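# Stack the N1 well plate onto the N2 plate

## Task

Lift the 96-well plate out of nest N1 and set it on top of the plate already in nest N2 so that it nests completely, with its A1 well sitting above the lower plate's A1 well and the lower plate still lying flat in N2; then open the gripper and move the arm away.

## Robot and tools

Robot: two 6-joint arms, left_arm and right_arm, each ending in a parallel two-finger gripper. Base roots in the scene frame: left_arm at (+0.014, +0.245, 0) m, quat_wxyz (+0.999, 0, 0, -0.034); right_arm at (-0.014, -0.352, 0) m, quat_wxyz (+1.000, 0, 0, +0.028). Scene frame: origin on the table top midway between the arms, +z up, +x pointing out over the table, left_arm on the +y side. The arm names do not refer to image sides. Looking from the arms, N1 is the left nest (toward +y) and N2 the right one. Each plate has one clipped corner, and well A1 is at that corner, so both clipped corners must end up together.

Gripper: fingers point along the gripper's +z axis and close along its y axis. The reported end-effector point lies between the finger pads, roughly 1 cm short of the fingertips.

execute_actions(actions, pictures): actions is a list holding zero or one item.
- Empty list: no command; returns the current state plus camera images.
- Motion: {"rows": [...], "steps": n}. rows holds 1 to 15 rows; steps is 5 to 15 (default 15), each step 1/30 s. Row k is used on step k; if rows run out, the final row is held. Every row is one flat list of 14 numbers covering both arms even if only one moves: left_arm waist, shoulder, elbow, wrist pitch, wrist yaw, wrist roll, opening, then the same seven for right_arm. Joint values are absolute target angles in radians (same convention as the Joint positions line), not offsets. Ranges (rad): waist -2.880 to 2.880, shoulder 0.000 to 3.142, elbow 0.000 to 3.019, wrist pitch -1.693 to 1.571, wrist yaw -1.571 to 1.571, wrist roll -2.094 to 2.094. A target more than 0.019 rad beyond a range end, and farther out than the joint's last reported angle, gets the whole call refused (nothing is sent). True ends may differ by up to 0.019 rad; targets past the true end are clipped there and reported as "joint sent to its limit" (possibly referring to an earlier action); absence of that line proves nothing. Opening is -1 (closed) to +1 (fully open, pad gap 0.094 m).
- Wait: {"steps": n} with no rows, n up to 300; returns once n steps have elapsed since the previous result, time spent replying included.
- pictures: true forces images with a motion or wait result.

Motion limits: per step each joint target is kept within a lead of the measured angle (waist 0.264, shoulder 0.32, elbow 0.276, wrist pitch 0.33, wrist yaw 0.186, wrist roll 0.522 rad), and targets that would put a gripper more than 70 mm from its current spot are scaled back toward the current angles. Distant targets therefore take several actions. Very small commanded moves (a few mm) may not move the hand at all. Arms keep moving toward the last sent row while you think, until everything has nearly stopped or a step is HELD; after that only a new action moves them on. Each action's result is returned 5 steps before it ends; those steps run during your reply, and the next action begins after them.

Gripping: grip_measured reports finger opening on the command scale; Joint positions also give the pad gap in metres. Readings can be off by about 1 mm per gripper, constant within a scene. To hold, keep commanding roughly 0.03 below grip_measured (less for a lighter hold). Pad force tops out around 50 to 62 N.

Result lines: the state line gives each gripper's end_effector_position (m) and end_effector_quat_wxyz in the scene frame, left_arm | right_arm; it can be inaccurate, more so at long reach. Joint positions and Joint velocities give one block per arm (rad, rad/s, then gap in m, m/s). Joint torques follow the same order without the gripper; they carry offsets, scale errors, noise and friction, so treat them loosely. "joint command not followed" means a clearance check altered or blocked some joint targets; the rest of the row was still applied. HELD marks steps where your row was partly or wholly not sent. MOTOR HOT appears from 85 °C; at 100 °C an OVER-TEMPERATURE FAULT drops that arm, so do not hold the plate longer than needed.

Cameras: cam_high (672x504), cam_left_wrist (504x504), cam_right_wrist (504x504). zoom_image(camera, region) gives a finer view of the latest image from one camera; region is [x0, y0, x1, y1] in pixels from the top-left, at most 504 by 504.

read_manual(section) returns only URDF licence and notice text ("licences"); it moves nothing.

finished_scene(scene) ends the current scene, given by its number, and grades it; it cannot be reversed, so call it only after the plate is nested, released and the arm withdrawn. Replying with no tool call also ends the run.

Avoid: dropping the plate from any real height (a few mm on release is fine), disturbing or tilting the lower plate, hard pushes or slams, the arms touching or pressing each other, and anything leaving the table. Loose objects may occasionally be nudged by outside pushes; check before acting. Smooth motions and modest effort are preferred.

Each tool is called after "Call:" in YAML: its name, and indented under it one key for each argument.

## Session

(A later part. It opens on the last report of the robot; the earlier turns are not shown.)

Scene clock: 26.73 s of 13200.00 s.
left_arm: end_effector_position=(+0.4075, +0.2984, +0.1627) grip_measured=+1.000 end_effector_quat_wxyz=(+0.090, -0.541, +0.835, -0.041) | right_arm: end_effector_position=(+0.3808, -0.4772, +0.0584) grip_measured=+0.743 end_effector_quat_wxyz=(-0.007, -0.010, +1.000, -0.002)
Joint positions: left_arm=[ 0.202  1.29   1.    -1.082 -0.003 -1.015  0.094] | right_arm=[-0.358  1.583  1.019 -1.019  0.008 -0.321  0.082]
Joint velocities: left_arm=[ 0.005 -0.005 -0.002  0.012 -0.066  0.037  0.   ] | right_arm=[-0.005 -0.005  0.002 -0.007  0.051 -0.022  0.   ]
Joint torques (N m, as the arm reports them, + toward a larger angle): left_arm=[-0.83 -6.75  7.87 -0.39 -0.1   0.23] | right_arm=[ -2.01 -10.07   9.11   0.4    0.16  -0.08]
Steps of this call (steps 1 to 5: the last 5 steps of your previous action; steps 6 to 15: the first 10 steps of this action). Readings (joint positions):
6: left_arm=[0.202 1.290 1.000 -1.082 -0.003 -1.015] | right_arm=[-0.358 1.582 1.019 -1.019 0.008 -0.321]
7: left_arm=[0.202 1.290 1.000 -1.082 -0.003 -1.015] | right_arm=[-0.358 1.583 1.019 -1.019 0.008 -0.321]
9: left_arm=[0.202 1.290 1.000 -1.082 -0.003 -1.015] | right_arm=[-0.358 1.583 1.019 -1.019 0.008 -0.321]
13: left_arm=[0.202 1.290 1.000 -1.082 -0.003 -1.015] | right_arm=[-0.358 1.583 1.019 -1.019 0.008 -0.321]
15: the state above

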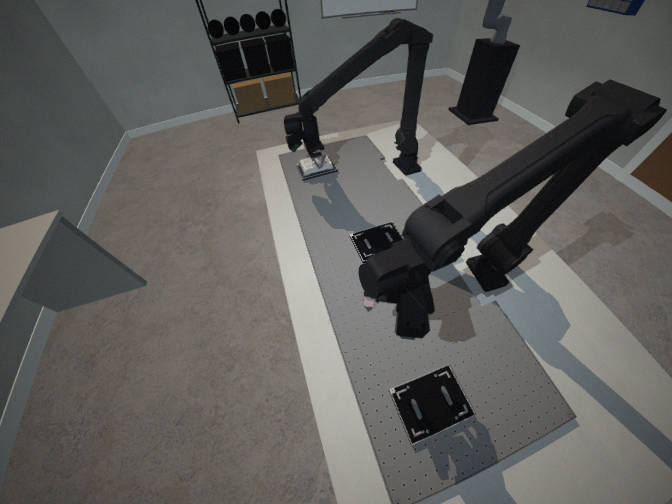

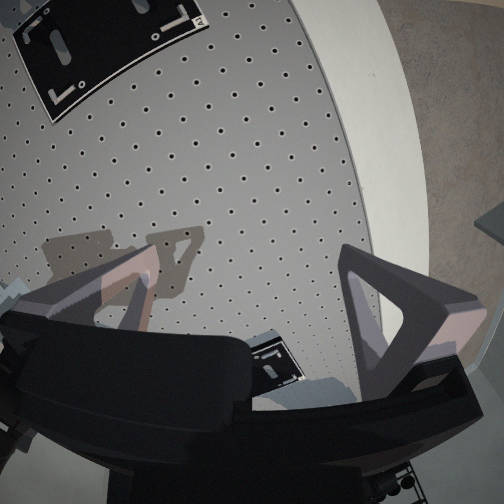

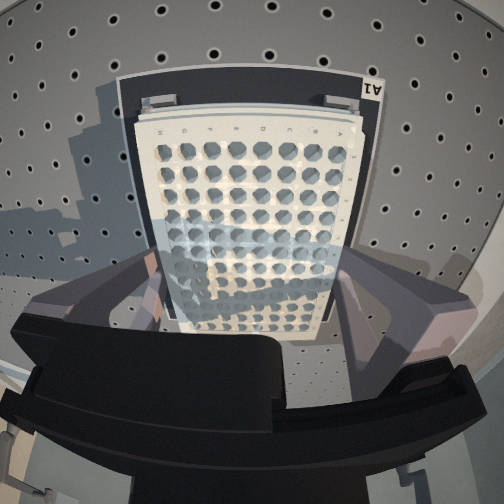

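Call:
execute_actions:
  actions:
    - {"rows":[[0.2,1.3,1,-1.1,0,-1,1,-0.355,1.61,1.03,-1.002,0.008,-0.32,0.7]]}

Call:
execute_actions:
  actions:
    - {"rows":[[0.2,1.3,1,-1.1,0,-1,1,-0.355,1.61,1.03,-0.995,0.008,-0.32,0.7]]}
  pictures: true

Call:
zoom_image:
  camera: "cam_right_wrist"
  region: [100,50,400,350]

Scene clock: 27.23 s of 13200.00 s.
left_arm: end_effector_position=(+0.4075, +0.2984, +0.1627) grip_measured=+1.000 end_effector_quat_wxyz=(+0.090, -0.541, +0.835, -0.041) | right_arm: end_effector_position=(+0.3809, -0.4773, +0.0584) grip_measured=+0.743 end_effector_quat_wxyz=(-0.007, -0.010, +1.000, -0.002)
Joint positions: left_arm=[ 0.202  1.29   1.    -1.082 -0.003 -1.015  0.094] | right_arm=[-0.358  1.583  1.019 -1.019  0.008 -0.321  0.082]
Joint velocities: left_arm=[ 0.005  0.005 -0.007  0.007 -0.037 -0.007  0.   ] | right_arm=[-0.015 -0.015 -0.017 -0.012 -0.051 -0.037  0.   ]
Joint torques (N m, as the arm reports them, + toward a larger angle): left_arm=[-0.88 -6.78  7.89 -0.4  -0.09  0.23] | right_arm=[ -2.01 -10.63   9.12   1.09  -0.03   0.05]
Steps of this call (steps 1 to 5: the last 5 steps of your previous action; steps 6 to 15: the first 10 steps of this action). Readings (joint positions):
6: left_arm=[0.202 1.290 1.000 -1.082 -0.003 -1.015] | right_arm=[-0.358 1.583 1.019 -1.019 0.008 -0.321]
7: left_arm=[0.202 1.290 1.000 -1.082 -0.003 -1.015] | right_arm=[-0.358 1.583 1.019 -1.019 0.008 -0.321]
9: left_arm=[0.202 1.290 1.000 -1.082 -0.003 -1.015] | right_arm=[-0.358 1.583 1.019 -1.019 0.008 -0.321]
13: left_arm=[0.202 1.290 1.000 -1.082 -0.003 -1.015] | right_arm=[-0.358 1.583 1.019 -1.019 0.008 -0.321]
15: the state above

Scene clock: 27.73 s of 13200.00 s.
left_arm: end_effector_position=(+0.4075, +0.2984, +0.1627) grip_measured=+1.000 end_effector_quat_wxyz=(+0.090, -0.541, +0.835, -0.041) | right_arm: end_effector_position=(+0.3814, -0.4774, +0.0584) grip_measured=+0.743 end_effector_quat_wxyz=(-0.006, -0.010, +1.000, -0.002)
Joint positions: left_arm=[ 0.202  1.29   1.    -1.082 -0.003 -1.015  0.094] | right_arm=[-0.358  1.583  1.019 -1.016  0.008 -0.321  0.082]
Joint velocities: left_arm=[-0.015 -0.005 -0.007  0.032 -0.022  0.022  0.   ] | right_arm=[ 0.005 -0.015  0.022  0.002 -0.037 -0.037 -0.001]
Joint torques (N m, as the arm reports them, + toward a larger angle): left_arm=[-0.85 -6.77  7.88 -0.4  -0.09  0.23] | right_arm=[ -2.02 -10.43   9.17   1.3   -0.03   0.05]
Steps of this call (steps 1 to 5: the last 5 steps of your previous action; steps 6 to 15: the first 10 steps of this action). Readings (joint positions):
6: left_arm=[0.202 1.290 1.000 -1.082 -0.003 -1.015] | right_arm=[-0.358 1.583 1.019 -1.017 0.008 -0.321]
7: left_arm=[0.202 1.290 1.000 -1.082 -0.003 -1.015] | right_arm=[-0.358 1.583 1.019 -1.016 0.008 -0.321]
9: left_arm=[0.202 1.290 1.000 -1.082 -0.003 -1.015] | right_arm=[-0.358 1.583 1.019 -1.016 0.008 -0.321]
13: left_arm=[0.202 1.290 1.000 -1.082 -0.003 -1.015] | right_arm=[-0.358 1.583 1.019 -1.016 0.008 -0.321]
15: the state above

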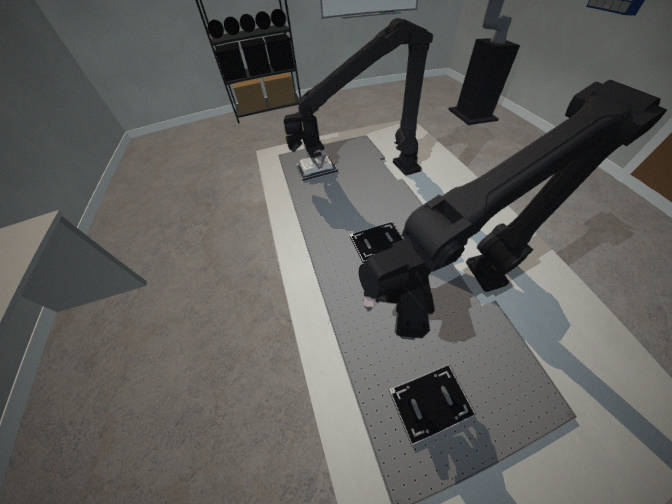

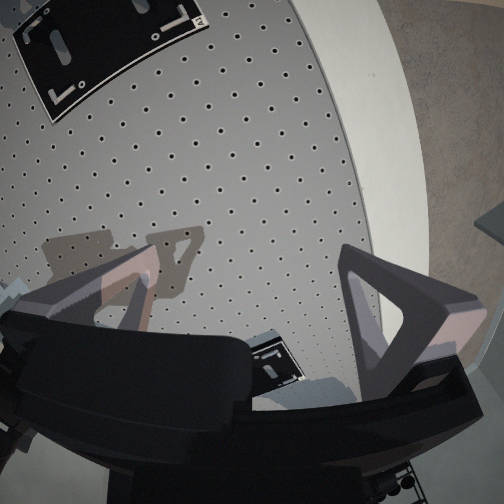

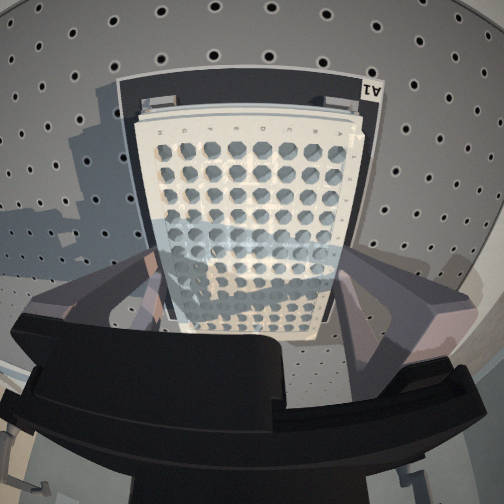

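Region (100, 50, 400, 350) of cam_right_wrist's 504x504 image, scaled by 1.680, with more detail than that image has.

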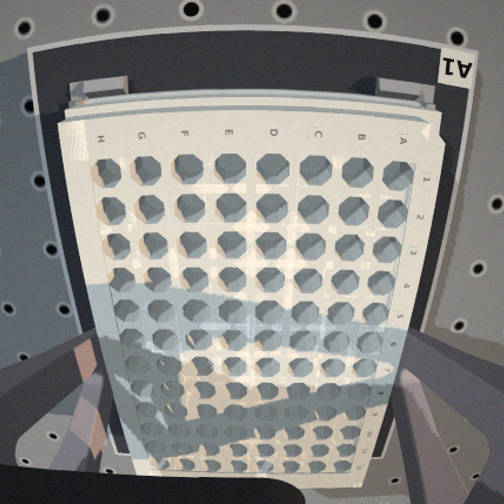

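Call:
execute_actions:
  actions:
    - {"steps":10,"rows":[[0.2,1.3,1,-1.1,0,-1,1,-0.355,1.6,1.03,-0.985,0.008,-0.32,0.7]]}

Call:
execute_actions:
  actions:
    - {"steps":10,"rows":[[0.2,1.3,1,-1.1,0,-1,1,-0.355,1.6,1.03,-0.97,0.008,-0.32,0.7]]}

Call:
execute_actions:
  actions:
    - {"steps":10,"rows":[[0.2,1.3,1,-1.1,0,-1,1,-0.355,1.6,1.03,-1.05,0.008,-0.32,0.7]]}

Call:
execute_actions:
  actions:
    - {"steps":10,"rows":[[0.2,1.3,1,-1.1,0,-1,1,-0.355,1.6,1.03,-1.015,0.035,-0.32,0.7]]}

Call:
execute_actions:
  actions:
    - {"steps":10,"rows":[[0.2,1.3,1,-1.1,0,-1,1,-0.355,1.6,1.03,-1.015,-0.02,-0.32,0.7]]}
  pictures: true

Scene clock: 28.17 s of 13200.00 s.
left_arm: end_effector_position=(+0.4075, +0.2984, +0.1627) grip_measured=+1.000 end_effector_quat_wxyz=(+0.090, -0.541, +0.835, -0.041) | right_arm: end_effector_position=(+0.3817, -0.4775, +0.0583) grip_measured=+0.743 end_effector_quat_wxyz=(-0.005, -0.010, +1.000, -0.002)
Joint positions: left_arm=[ 0.202  1.29   1.    -1.082 -0.003 -1.015  0.094] | right_arm=[-0.358  1.583  1.019 -1.015  0.007 -0.321  0.082]
Joint velocities: left_arm=[-0.015  0.005  0.007 -0.007  0.066 -0.037  0.   ] | right_arm=[-0.015  0.005  0.002  0.002  0.007 -0.007  0.   ]
Joint torques (N m, as the arm reports them, + toward a larger angle): left_arm=[-0.83 -6.77  7.88 -0.39 -0.1   0.23] | right_arm=[ -2.11 -11.33   9.1    1.69  -0.02   0.04]
Steps of this call (steps 1 to 5: the last 5 steps of your previous action; steps 6 to 8: the robot went on to your last target; steps 9 to 13: the first 5 steps of this action). Readings (joint positions):
9: left_arm=[0.202 1.290 1.000 -1.082 -0.003 -1.015] | right_arm=[-0.358 1.583 1.019 -1.016 0.007 -0.321]
10: left_arm=[0.202 1.290 1.000 -1.082 -0.003 -1.015] | right_arm=[-0.358 1.583 1.019 -1.015 0.007 -0.321]
12: left_arm=[0.202 1.290 1.000 -1.082 -0.003 -1.015] | right_arm=[-0.358 1.583 1.019 -1.015 0.007 -0.321]
13: the state above

Scene clock: 28.50 s of 13200.00 s.
left_arm: end_effector_position=(+0.4075, +0.2984, +0.1627) grip_measured=+1.000 end_effector_quat_wxyz=(+0.090, -0.541, +0.835, -0.041) | right_arm: end_effector_position=(+0.3826, -0.4777, +0.0583) grip_measured=+0.743 end_effector_quat_wxyz=(-0.003, -0.010, +1.000, -0.003)
Joint positions: left_arm=[ 0.202  1.29   1.    -1.082 -0.003 -1.015  0.094] | right_arm=[-0.358  1.583  1.019 -1.011  0.007 -0.321  0.082]
Joint velocities: left_arm=[-0.005 -0.005  0.002  0.007 -0.022 -0.022  0.   ] | right_arm=[-0.005 -0.015  0.022 -0.002  0.037  0.022  0.001]
Joint torques (N m, as the arm reports them, + toward a larger angle): left_arm=[-0.84 -6.73  7.9  -0.4  -0.09  0.23] | right_arm=[ -1.96 -11.48   9.17   2.03   0.02   0.02]
Steps of this call (steps 1 to 5: the last 5 steps of your previous action; steps 6 to 10: the first 5 steps of this action). Readings (joint positions):
6: left_arm=[0.202 1.290 1.000 -1.082 -0.003 -1.015] | right_arm=[-0.358 1.583 1.019 -1.014 0.007 -0.321]
7: left_arm=[0.202 1.290 1.000 -1.082 -0.003 -1.015] | right_arm=[-0.358 1.583 1.019 -1.013 0.007 -0.321]
9: left_arm=[0.202 1.290 1.000 -1.082 -0.003 -1.015] | right_arm=[-0.358 1.583 1.019 -1.011 0.007 -0.321]
10: the state above

Scene clock: 28.83 s of 13200.00 s.
left_arm: end_effector_position=(+0.4075, +0.2984, +0.1627) grip_measured=+1.000 end_effector_quat_wxyz=(+0.090, -0.541, +0.835, -0.041) | right_arm: end_effector_position=(+0.3794, -0.4766, +0.0582) grip_measured=+0.743 end_effector_quat_wxyz=(-0.010, -0.010, +1.000, -0.000)
Joint positions: left_arm=[ 0.202  1.29   1.    -1.082 -0.003 -1.015  0.094] | right_arm=[-0.358  1.583  1.019 -1.025  0.007 -0.321  0.082]
Joint velocities: left_arm=[-0.015 -0.005 -0.012 -0.022 -0.051  0.037  0.   ] | right_arm=[-0.005 -0.005  0.012  0.002 -0.037 -0.007 -0.001]
Joint torques (N m, as the arm reports them, + toward a larger angle): left_arm=[-0.83 -6.73  7.89 -0.41 -0.09  0.23] | right_arm=[ -2.02 -10.69   9.27  -0.53   0.03   0.05]
Steps of this call (steps 1 to 5: the last 5 steps of your previous action; steps 6 to 10: the first 5 steps of this action). Readings (joint positions):
6: left_arm=[0.202 1.290 1.000 -1.082 -0.003 -1.015] | right_arm=[-0.358 1.583 1.019 -1.019 0.007 -0.321]
7: left_arm=[0.202 1.290 1.000 -1.082 -0.003 -1.015] | right_arm=[-0.358 1.583 1.019 -1.024 0.007 -0.321]
9: left_arm=[0.202 1.290 1.000 -1.082 -0.003 -1.015] | right_arm=[-0.358 1.583 1.019 -1.025 0.007 -0.321]
10: the state above

Scene clock: 29.17 s of 13200.00 s.
left_arm: end_effector_position=(+0.4075, +0.2984, +0.1627) grip_measured=+1.000 end_effector_quat_wxyz=(+0.090, -0.541, +0.835, -0.041) | right_arm: end_effector_position=(+0.3798, -0.4775, +0.0582) grip_measured=+0.743 end_effector_quat_wxyz=(-0.011, -0.012, +1.000, -0.007)
Joint positions: left_arm=[ 0.202  1.29   1.    -1.082 -0.003 -1.015  0.094] | right_arm=[-0.355  1.583  1.019 -1.022  0.019 -0.321  0.082]
Joint velocities: left_arm=[ 0.015 -0.005 -0.017  0.012 -0.022 -0.007  0.   ] | right_arm=[-0.005 -0.005 -0.017 -0.012  0.037 -0.007  0.001]
Joint torques (N m, as the arm reports them, + toward a larger angle): left_arm=[-0.87 -6.73  7.88 -0.39 -0.09  0.23] | right_arm=[ -2.91 -11.54   9.05   0.73   0.68   0.01]
Steps of this call (steps 1 to 5: the last 5 steps of your previous action; steps 6 to 10: the first 5 steps of this action). Readings (joint positions):
6: left_arm=[0.202 1.290 1.000 -1.082 -0.003 -1.015] | right_arm=[-0.358 1.583 1.019 -1.022 0.012 -0.321]
7: left_arm=[0.202 1.290 1.000 -1.082 -0.003 -1.015] | right_arm=[-0.356 1.583 1.019 -1.022 0.015 -0.321]
9: left_arm=[0.202 1.290 1.000 -1.082 -0.003 -1.015] | right_arm=[-0.355 1.583 1.019 -1.022 0.019 -0.321]
10: the state above

Scene clock: 29.50 s of 13200.00 s.
left_arm: end_effector_position=(+0.4075, +0.2984, +0.1627) grip_measured=+1.000 end_effector_quat_wxyz=(+0.090, -0.541, +0.835, -0.041) | right_arm: end_effector_position=(+0.3807, -0.4754, +0.0582) grip_measured=+0.743 end_effector_quat_wxyz=(-0.006, -0.009, +1.000, +0.005)
Joint positions: left_arm=[ 0.202  1.29   1.    -1.082 -0.003 -1.015  0.094] | right_arm=[-0.359  1.583  1.019 -1.021 -0.005 -0.32   0.082]
Joint velocities: left_arm=[-0.005 -0.015 -0.002  0.002  0.066 -0.007  0.   ] | right_arm=[-0.005  0.005  0.007 -0.002 -0.037 -0.022  0.001]
Joint torques (N m, as the arm reports them, + toward a larger angle): left_arm=[-0.87 -6.8   7.88 -0.4  -0.1   0.23] | right_arm=[ -2.1  -11.39   9.21   0.69  -0.7    0.03]
Steps of this call (steps 1 to 5: the last 5 steps of your previous action; steps 6 to 10: the first 5 steps of this action). Readings (joint positions):
6: left_arm=[0.202 1.290 1.000 -1.082 -0.003 -1.015] | right_arm=[-0.355 1.583 1.019 -1.022 0.003 -0.321]
7: left_arm=[0.202 1.290 1.000 -1.082 -0.003 -1.015] | right_arm=[-0.356 1.583 1.019 -1.021 0.001 -0.320]
9: left_arm=[0.202 1.290 1.000 -1.082 -0.003 -1.015] | right_arm=[-0.359 1.583 1.019 -1.021 -0.005 -0.320]
10: the state above

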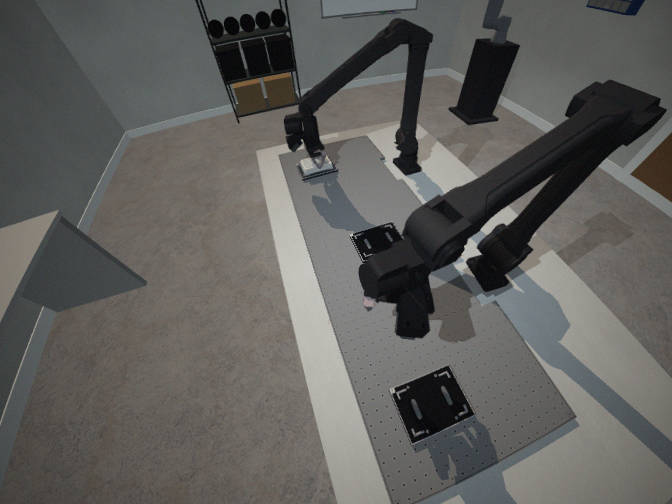

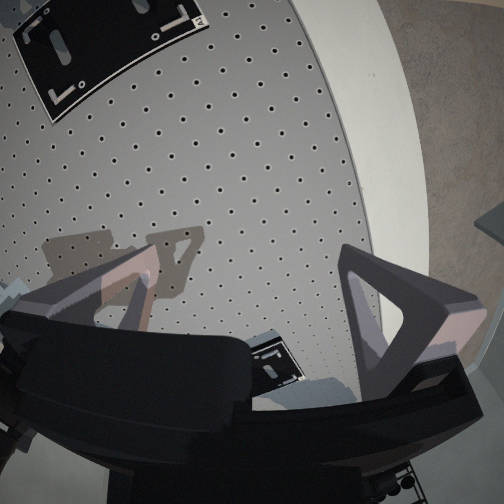

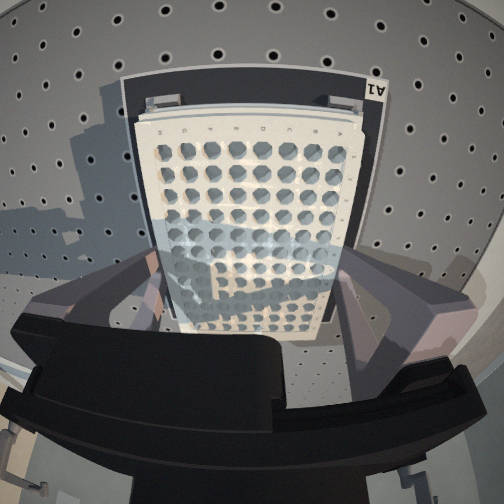

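Call:
execute_actions:
  actions:
    - {"steps":12,"rows":[[0.2,1.3,1,-1.1,0,-1,1,-0.355,1.6,1.03,-1.0,0.009,-0.32,0.7]]}

Call:
execute_actions:
  actions:
    - {"steps":10,"rows":[[0.2,1.3,1,-1.1,0,-1,1,-0.355,1.58,1.03,-1.015,0.005,-0.32,1]]}

Call:
execute_actions:
  actions:
    - {"rows":[[0.2,1.3,1,-1.1,0,-1,1,-0.355,1.5,1.03,-1.03,0.005,-0.32,1]]}

Call:
execute_actions:
  actions:
    - {"rows":[[0.2,1.3,1,-1.1,0,-1,1,-0.17,1.5,1.03,-1.06,0,-1.7,1]]}

Call:
execute_actions:
  actions:
    - {"steps":20}
  pictures: true

Call:
zoom_image:
  camera: "cam_right_wrist"
  region: [130,170,370,350]

Scene clock: 30.00 s of 13200.00 s.
left_arm: end_effector_position=(+0.4075, +0.2984, +0.1627) grip_measured=+1.000 end_effector_quat_wxyz=(+0.090, -0.541, +0.835, -0.041) | right_arm: end_effector_position=(+0.3813, -0.4767, +0.0582) grip_measured=+0.743 end_effector_quat_wxyz=(-0.006, -0.009, +1.000, +0.000)
Joint positions: left_arm=[ 0.202  1.29   1.    -1.082 -0.003 -1.015  0.094] | right_arm=[-0.358  1.583  1.019 -1.017  0.003 -0.32   0.082]
Joint velocities: left_arm=[-0.015  0.005  0.002  0.002 -0.051  0.022  0.   ] | right_arm=[-0.005 -0.015 -0.002  0.007 -0.022 -0.051 -0.001]
Joint torques (N m, as the arm reports them, + toward a larger angle): left_arm=[-0.8  -6.76  7.89 -0.4  -0.1   0.23] | right_arm=[ -1.91 -10.77   9.08   1.17   0.24   0.03]
Steps of this call (steps 1 to 5: the last 5 steps of your previous action; steps 6 to 8: the robot went on to your last target; steps 9 to 15: the first 7 steps of this action). Readings (joint positions):
9: left_arm=[0.202 1.290 1.000 -1.082 -0.003 -1.015] | right_arm=[-0.359 1.583 1.019 -1.019 0.001 -0.320]
10: left_arm=[0.202 1.290 1.000 -1.082 -0.003 -1.015] | right_arm=[-0.358 1.583 1.019 -1.018 0.002 -0.320]
12: left_arm=[0.202 1.290 1.000 -1.082 -0.003 -1.015] | right_arm=[-0.358 1.583 1.019 -1.017 0.003 -0.320]
15: the state above

Scene clock: 30.33 s of 13200.00 s.
left_arm: end_effector_position=(+0.4075, +0.2984, +0.1627) grip_measured=+1.000 end_effector_quat_wxyz=(+0.090, -0.541, +0.835, -0.041) | right_arm: end_effector_position=(+0.3813, -0.4767, +0.0582) grip_measured=+1.000 end_effector_quat_wxyz=(-0.006, -0.009, +1.000, +0.000)
Joint positions: left_arm=[ 0.202  1.29   1.    -1.082 -0.003 -1.015  0.094] | right_arm=[-0.358  1.583  1.019 -1.017  0.003 -0.32   0.094]
Joint velocities: left_arm=[-0.005 -0.005 -0.002 -0.007 -0.037  0.051  0.   ] | right_arm=[-0.005 -0.015 -0.017  0.007  0.037  0.022  0.   ]
Joint torques (N m, as the arm reports them, + toward a larger angle): left_arm=[-0.8  -6.76  7.88 -0.41 -0.09  0.23] | right_arm=[ -1.88 -13.11   9.18   0.61   0.08   0.04]
Steps of this call (steps 1 to 5: the last 5 steps of your previous action; steps 6 to 10: the first 5 steps of this action). Readings (joint positions):
6: left_arm=[0.202 1.290 1.000 -1.082 -0.003 -1.015] | right_arm=[-0.358 1.583 1.019 -1.017 0.003 -0.320]
7: left_arm=[0.202 1.290 1.000 -1.082 -0.003 -1.015] | right_arm=[-0.358 1.583 1.019 -1.017 0.003 -0.320]
9: left_arm=[0.202 1.290 1.000 -1.082 -0.003 -1.015] | right_arm=[-0.358 1.583 1.019 -1.017 0.003 -0.320]
10: the state above

Scene clock: 30.83 s of 13200.00 s.
left_arm: end_effector_position=(+0.4075, +0.2984, +0.1627) grip_measured=+1.000 end_effector_quat_wxyz=(+0.090, -0.541, +0.835, -0.041) | right_arm: end_effector_position=(+0.3839, -0.4775, +0.0865) grip_measured=+1.000 end_effector_quat_wxyz=(+0.026, -0.009, +1.000, -0.010)
Joint positions: left_arm=[ 0.202  1.29   1.    -1.082 -0.003 -1.015  0.094] | right_arm=[-0.358  1.511  1.018 -1.022  0.003 -0.32   0.094]
Joint velocities: left_arm=[-0.005 -0.005  0.007  0.007 -0.007  0.007  0.   ] | right_arm=[-0.005 -0.005  0.002 -0.007 -0.051 -0.066  0.   ]
Joint torques (N m, as the arm reports them, + toward a larger angle): left_arm=[-0.87 -6.76  7.9  -0.4  -0.09  0.23] | right_arm=[ -2.04 -13.32   9.66   0.25   0.08   0.04]
Steps of this call (steps 1 to 5: the last 5 steps of your previous action; steps 6 to 15: the first 10 steps of this action). Readings (joint positions):
6: left_arm=[0.202 1.290 1.000 -1.082 -0.003 -1.015] | right_arm=[-0.358 1.580 1.019 -1.018 0.003 -0.320]
7: left_arm=[0.202 1.290 1.000 -1.082 -0.003 -1.015] | right_arm=[-0.358 1.574 1.018 -1.020 0.003 -0.320]
9: left_arm=[0.202 1.290 1.000 -1.082 -0.003 -1.015] | right_arm=[-0.358 1.553 1.018 -1.022 0.003 -0.320]
13: left_arm=[0.202 1.290 1.000 -1.082 -0.003 -1.015] | right_arm=[-0.358 1.515 1.018 -1.022 0.003 -0.320]
15: the state above

Scene clock: 31.33 s of 13200.00 s.
left_arm: end_effector_position=(+0.4075, +0.2984, +0.1627) grip_measured=+1.000 end_effector_quat_wxyz=(+0.090, -0.541, +0.835, -0.041) | right_arm: end_effector_position=(+0.3946, -0.3828, +0.0862) grip_measured=+1.000 end_effector_quat_wxyz=(+0.011, -0.567, +0.823, -0.007)
Joint positions: left_arm=[ 0.202  1.29   1.    -1.082 -0.003 -1.015  0.094] | right_arm=[-0.13   1.511  1.018 -1.051 -0.002 -1.28   0.094]
Joint velocities: left_arm=[-0.015 -0.015 -0.002  0.012 -0.007 -0.022  0.   ] | right_arm=[-0.151 -0.015 -0.022  0.002  0.051 -2.821  0.   ]
Joint torques (N m, as the arm reports them, + toward a larger angle): left_arm=[-0.82 -6.78  7.9  -0.39 -0.1   0.23] | right_arm=[ -4.42 -12.7    9.6    0.2   -0.02  -0.02]
Steps of this call (steps 1 to 5: the last 5 steps of your previous action; steps 6 to 15: the first 10 steps of this action). Readings (joint positions):
6: left_arm=[0.202 1.290 1.000 -1.082 -0.003 -1.015] | right_arm=[-0.348 1.511 1.018 -1.027 0.007 -0.393]
7: left_arm=[0.202 1.290 1.000 -1.082 -0.003 -1.015] | right_arm=[-0.325 1.511 1.018 -1.035 0.008 -0.486]
9: left_arm=[0.202 1.290 1.000 -1.082 -0.003 -1.015] | right_arm=[-0.248 1.511 1.018 -1.045 0.006 -0.683]
13: left_arm=[0.202 1.290 1.000 -1.082 -0.003 -1.015] | right_arm=[-0.134 1.511 1.018 -1.050 -0.002 -1.082]
15: the state above

Scene clock: 32.00 s of 13200.00 s.
left_arm: end_effector_position=(+0.4075, +0.2984, +0.1627) grip_measured=+1.000 end_effector_quat_wxyz=(+0.090, -0.541, +0.835, -0.041) | right_arm: end_effector_position=(+0.3929, -0.3992, +0.0862) grip_measured=+1.000 end_effector_quat_wxyz=(-0.009, +0.707, -0.707, +0.010)
Joint positions: left_arm=[ 0.202  1.29   1.    -1.082 -0.003 -1.015  0.094] | right_arm=[-0.17   1.511  1.018 -1.052 -0.002 -1.684  0.094]
Joint velocities: left_arm=[ 0.005 -0.015 -0.002 -0.017 -0.007 -0.051  0.   ] | right_arm=[ 0.005 -0.005 -0.007  0.012 -0.022  0.037  0.   ]
Joint torques (N m, as the arm reports them, + toward a larger angle): left_arm=[-0.83 -6.81  7.89 -0.41 -0.09  0.23] | right_arm=[ -2.24 -12.7    9.6    0.18  -0.02  -0.05]
Kept back: nothing.
Steps of this call (steps 1 to 5: the last 5 steps of your previous action; steps 6 to 20: the robot went on to your last target). Readings (joint positions):
1: left_arm=[0.202 1.290 1.000 -1.082 -0.003 -1.015] | right_arm=[-0.136 1.511 1.018 -1.052 -0.002 -1.363]
2: left_arm=[0.202 1.290 1.000 -1.082 -0.003 -1.015] | right_arm=[-0.143 1.511 1.018 -1.052 -0.002 -1.428]
4: left_arm=[0.202 1.290 1.000 -1.082 -0.003 -1.015] | right_arm=[-0.158 1.511 1.018 -1.052 -0.002 -1.523]
8: left_arm=[0.202 1.290 1.000 -1.082 -0.003 -1.015] | right_arm=[-0.170 1.511 1.018 -1.052 -0.002 -1.621]
20: the state above

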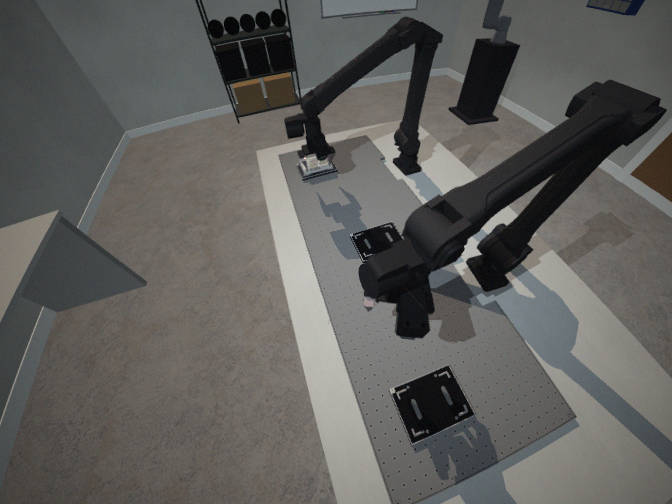

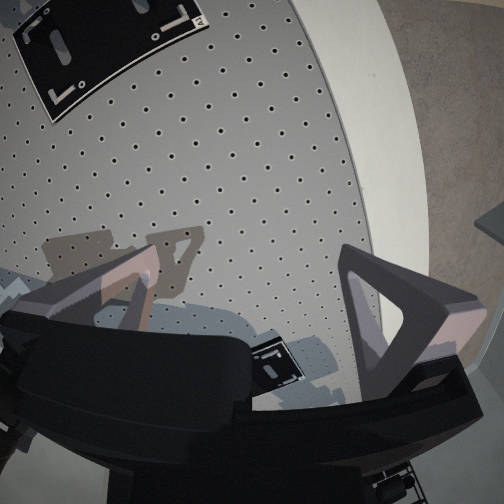

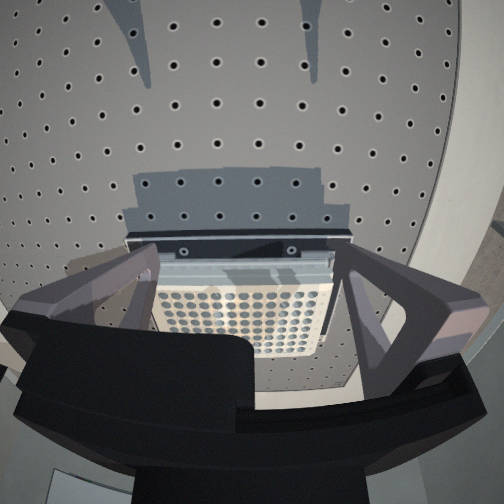

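Region (130, 170, 370, 350) of cam_right_wrist's 504x504 image, scaled by 2.100, with more detail than that image has; it fills the top 378 rows of this view, and the rest is white.

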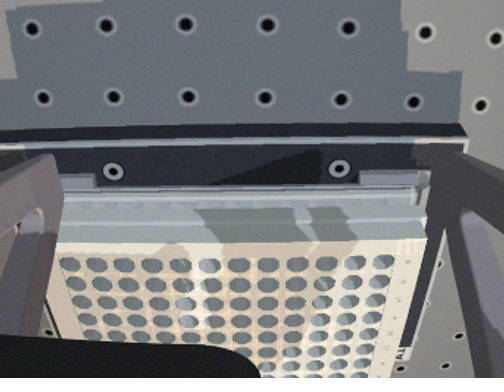

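Call:
execute_actions:
  actions:
    - {"rows":[[0.2,1.3,1,-1.1,0,-1,1,-0.53,1.5,1.08,-1.06,0,1.1,1]]}

Call:
execute_actions:
  actions:
    - {"steps":32}
  pictures: true

Call:
zoom_image:
  camera: "cam_right_wrist"
  region: [130,170,370,350]

Call:
execute_actions:
  actions:
    - {"rows":[[0.2,1.3,1,-1.1,0,-1,1,-0.53,1.0,0.9,-1.2,0,1.1,1]]}

Scene clock: 32.47 s of 13200.00 s.
left_arm: end_effector_position=(+0.4075, +0.2984, +0.1627) grip_measured=+1.000 end_effector_quat_wxyz=(+0.090, -0.541, +0.835, -0.041) | right_arm: end_effector_position=(+0.3524, -0.5556, +0.0939) grip_measured=+1.000 end_effector_quat_wxyz=(+0.017, -0.208, +0.978, -0.017)
Joint positions: left_arm=[ 0.202  1.29   1.    -1.082 -0.003 -1.015  0.094] | right_arm=[-0.56   1.511  1.04  -1.052  0.003 -0.923  0.094]
Joint velocities: left_arm=[-0.005  0.015  0.012  0.012  0.037 -0.007  0.   ] | right_arm=[-0.708 -0.015  0.144  0.002  0.066  2.747  0.   ]
Joint torques (N m, as the arm reports them, + toward a larger angle): left_arm=[-0.85 -6.77  7.89 -0.39 -0.1   0.23] | right_arm=[  3.17 -12.69  11.65   0.27  -0.29   0.01]
Steps of this call (steps 1 to 4: the robot went on to your last target; steps 5 to 14: the first 10 steps of this action). Readings (joint positions):
5: left_arm=[0.202 1.290 1.000 -1.082 -0.003 -1.015] | right_arm=[-0.181 1.511 1.018 -1.052 -0.006 -1.637]
6: left_arm=[0.202 1.290 1.000 -1.082 -0.003 -1.015] | right_arm=[-0.204 1.511 1.018 -1.052 -0.007 -1.576]
8: left_arm=[0.202 1.290 1.000 -1.082 -0.003 -1.015] | right_arm=[-0.283 1.511 1.018 -1.052 -0.007 -1.457]
12: left_arm=[0.202 1.290 1.000 -1.082 -0.003 -1.015] | right_arm=[-0.488 1.511 1.029 -1.052 -0.002 -1.122]
14: the state above

Scene clock: 33.53 s of 13200.00 s.
left_arm: end_effector_position=(+0.4075, +0.2984, +0.1627) grip_measured=+1.000 end_effector_quat_wxyz=(+0.090, -0.541, +0.835, -0.041) | right_arm: end_effector_position=(+0.3613, -0.5438, +0.0959) grip_measured=+1.000 end_effector_quat_wxyz=(+0.026, +0.698, +0.715, +0.007)
Joint positions: left_arm=[ 0.202  1.29   1.    -1.082 -0.003 -1.015  0.094] | right_arm=[-0.526  1.511  1.046 -1.052  0.002  1.077  0.094]
Joint velocities: left_arm=[-0.005  0.005  0.012 -0.002 -0.066  0.007  0.   ] | right_arm=[-0.005  0.005  0.007  0.002 -0.007  0.007  0.   ]
Joint torques (N m, as the arm reports them, + toward a larger angle): left_arm=[-0.89 -6.83  7.88 -0.41 -0.09  0.22] | right_arm=[ -2.49 -12.71  11.86   0.25   0.     0.11]
Kept back: nothing.
Steps of this call (steps 1 to 5: the last 5 steps of your previous action; steps 6 to 32: the robot went on to your last target). Readings (joint positions):
1: left_arm=[0.202 1.290 1.000 -1.082 -0.003 -1.015] | right_arm=[-0.577 1.511 1.044 -1.052 0.004 -0.822]
2: left_arm=[0.202 1.290 1.000 -1.082 -0.003 -1.015] | right_arm=[-0.583 1.511 1.045 -1.052 0.004 -0.722]
4: left_arm=[0.202 1.290 1.000 -1.082 -0.003 -1.015] | right_arm=[-0.573 1.511 1.046 -1.052 0.004 -0.523]
8: left_arm=[0.202 1.290 1.000 -1.082 -0.003 -1.015] | right_arm=[-0.534 1.511 1.046 -1.052 0.002 -0.126]
32: the state above

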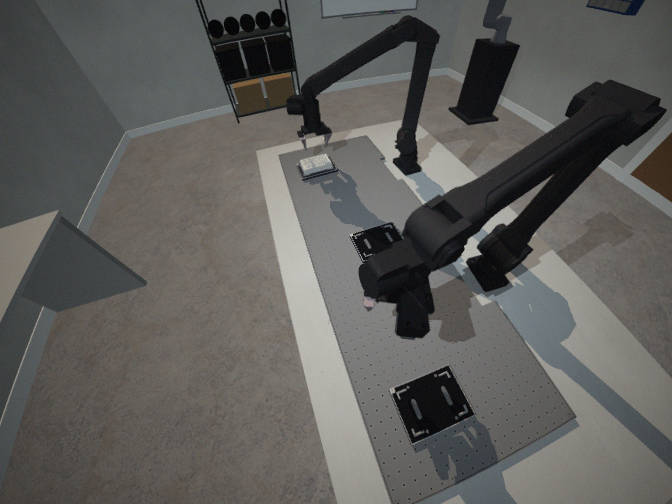

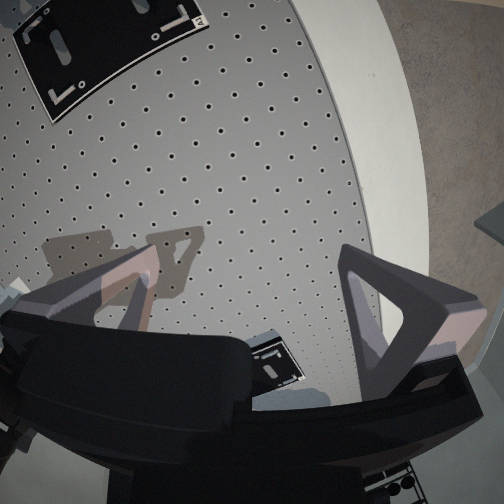

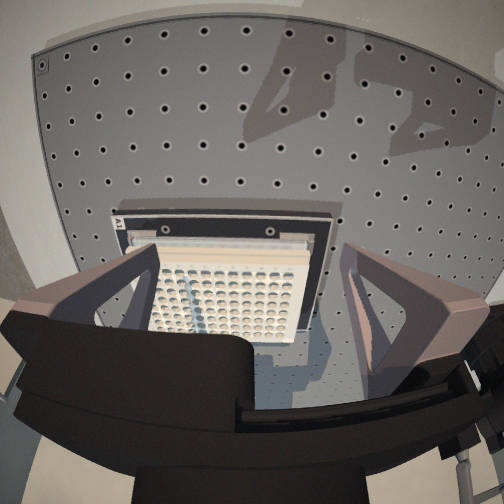

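Region (130, 170, 370, 350) of cam_right_wrist's 504x504 image, scaled by 2.100, with more detail than that image has; it fills the top 378 rows of this view, and the rest is white.

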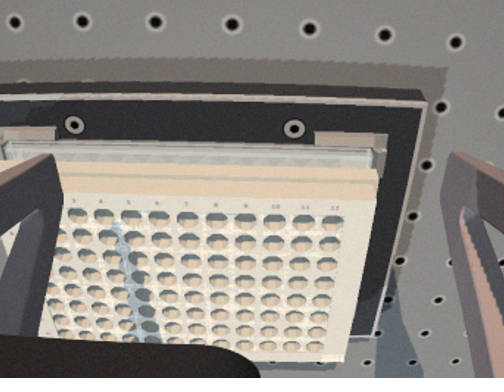

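Scene clock: 33.87 s of 13200.00 s.
left_arm: end_effector_position=(+0.4075, +0.2984, +0.1627) grip_measured=+1.000 end_effector_quat_wxyz=(+0.090, -0.541, +0.835, -0.041) | right_arm: end_effector_position=(+0.2708, -0.4979, +0.2049) grip_measured=+1.000 end_effector_quat_wxyz=(+0.127, +0.695, +0.706, +0.039)
Joint positions: left_arm=[ 0.202  1.29   1.    -1.082 -0.003 -1.015  0.094] | right_arm=[-0.526  1.004  0.888 -1.188  0.002  1.085  0.094]
Joint velocities: left_arm=[-0.015  0.005 -0.017  0.007 -0.007 -0.022  0.   ] | right_arm=[-0.005 -1.353  0.032 -0.046 -0.037 -0.066  0.   ]
Joint torques (N m, as the arm reports them, + toward a larger angle): left_arm=[-0.84 -6.76  7.89 -0.39 -0.09  0.23] | right_arm=[-2.48  1.89 10.96  0.62  0.04  0.09]
Steps of this call (steps 1 to 10: the first 10 steps of this action). Readings (joint positions):
1: left_arm=[0.202 1.290 1.000 -1.082 -0.003 -1.015] | right_arm=[-0.526 1.498 1.034 -1.060 0.002 1.078]
2: left_arm=[0.202 1.290 1.000 -1.082 -0.003 -1.015] | right_arm=[-0.526 1.467 1.006 -1.079 0.002 1.078]
4: left_arm=[0.202 1.290 1.000 -1.082 -0.003 -1.015] | right_arm=[-0.526 1.369 0.939 -1.127 0.002 1.079]
8: left_arm=[0.202 1.290 1.000 -1.082 -0.003 -1.015] | right_arm=[-0.526 1.116 0.886 -1.182 0.002 1.083]
10: the state above

Call:
finished_scene:
  scene: 1

The scene is finished: the task was done.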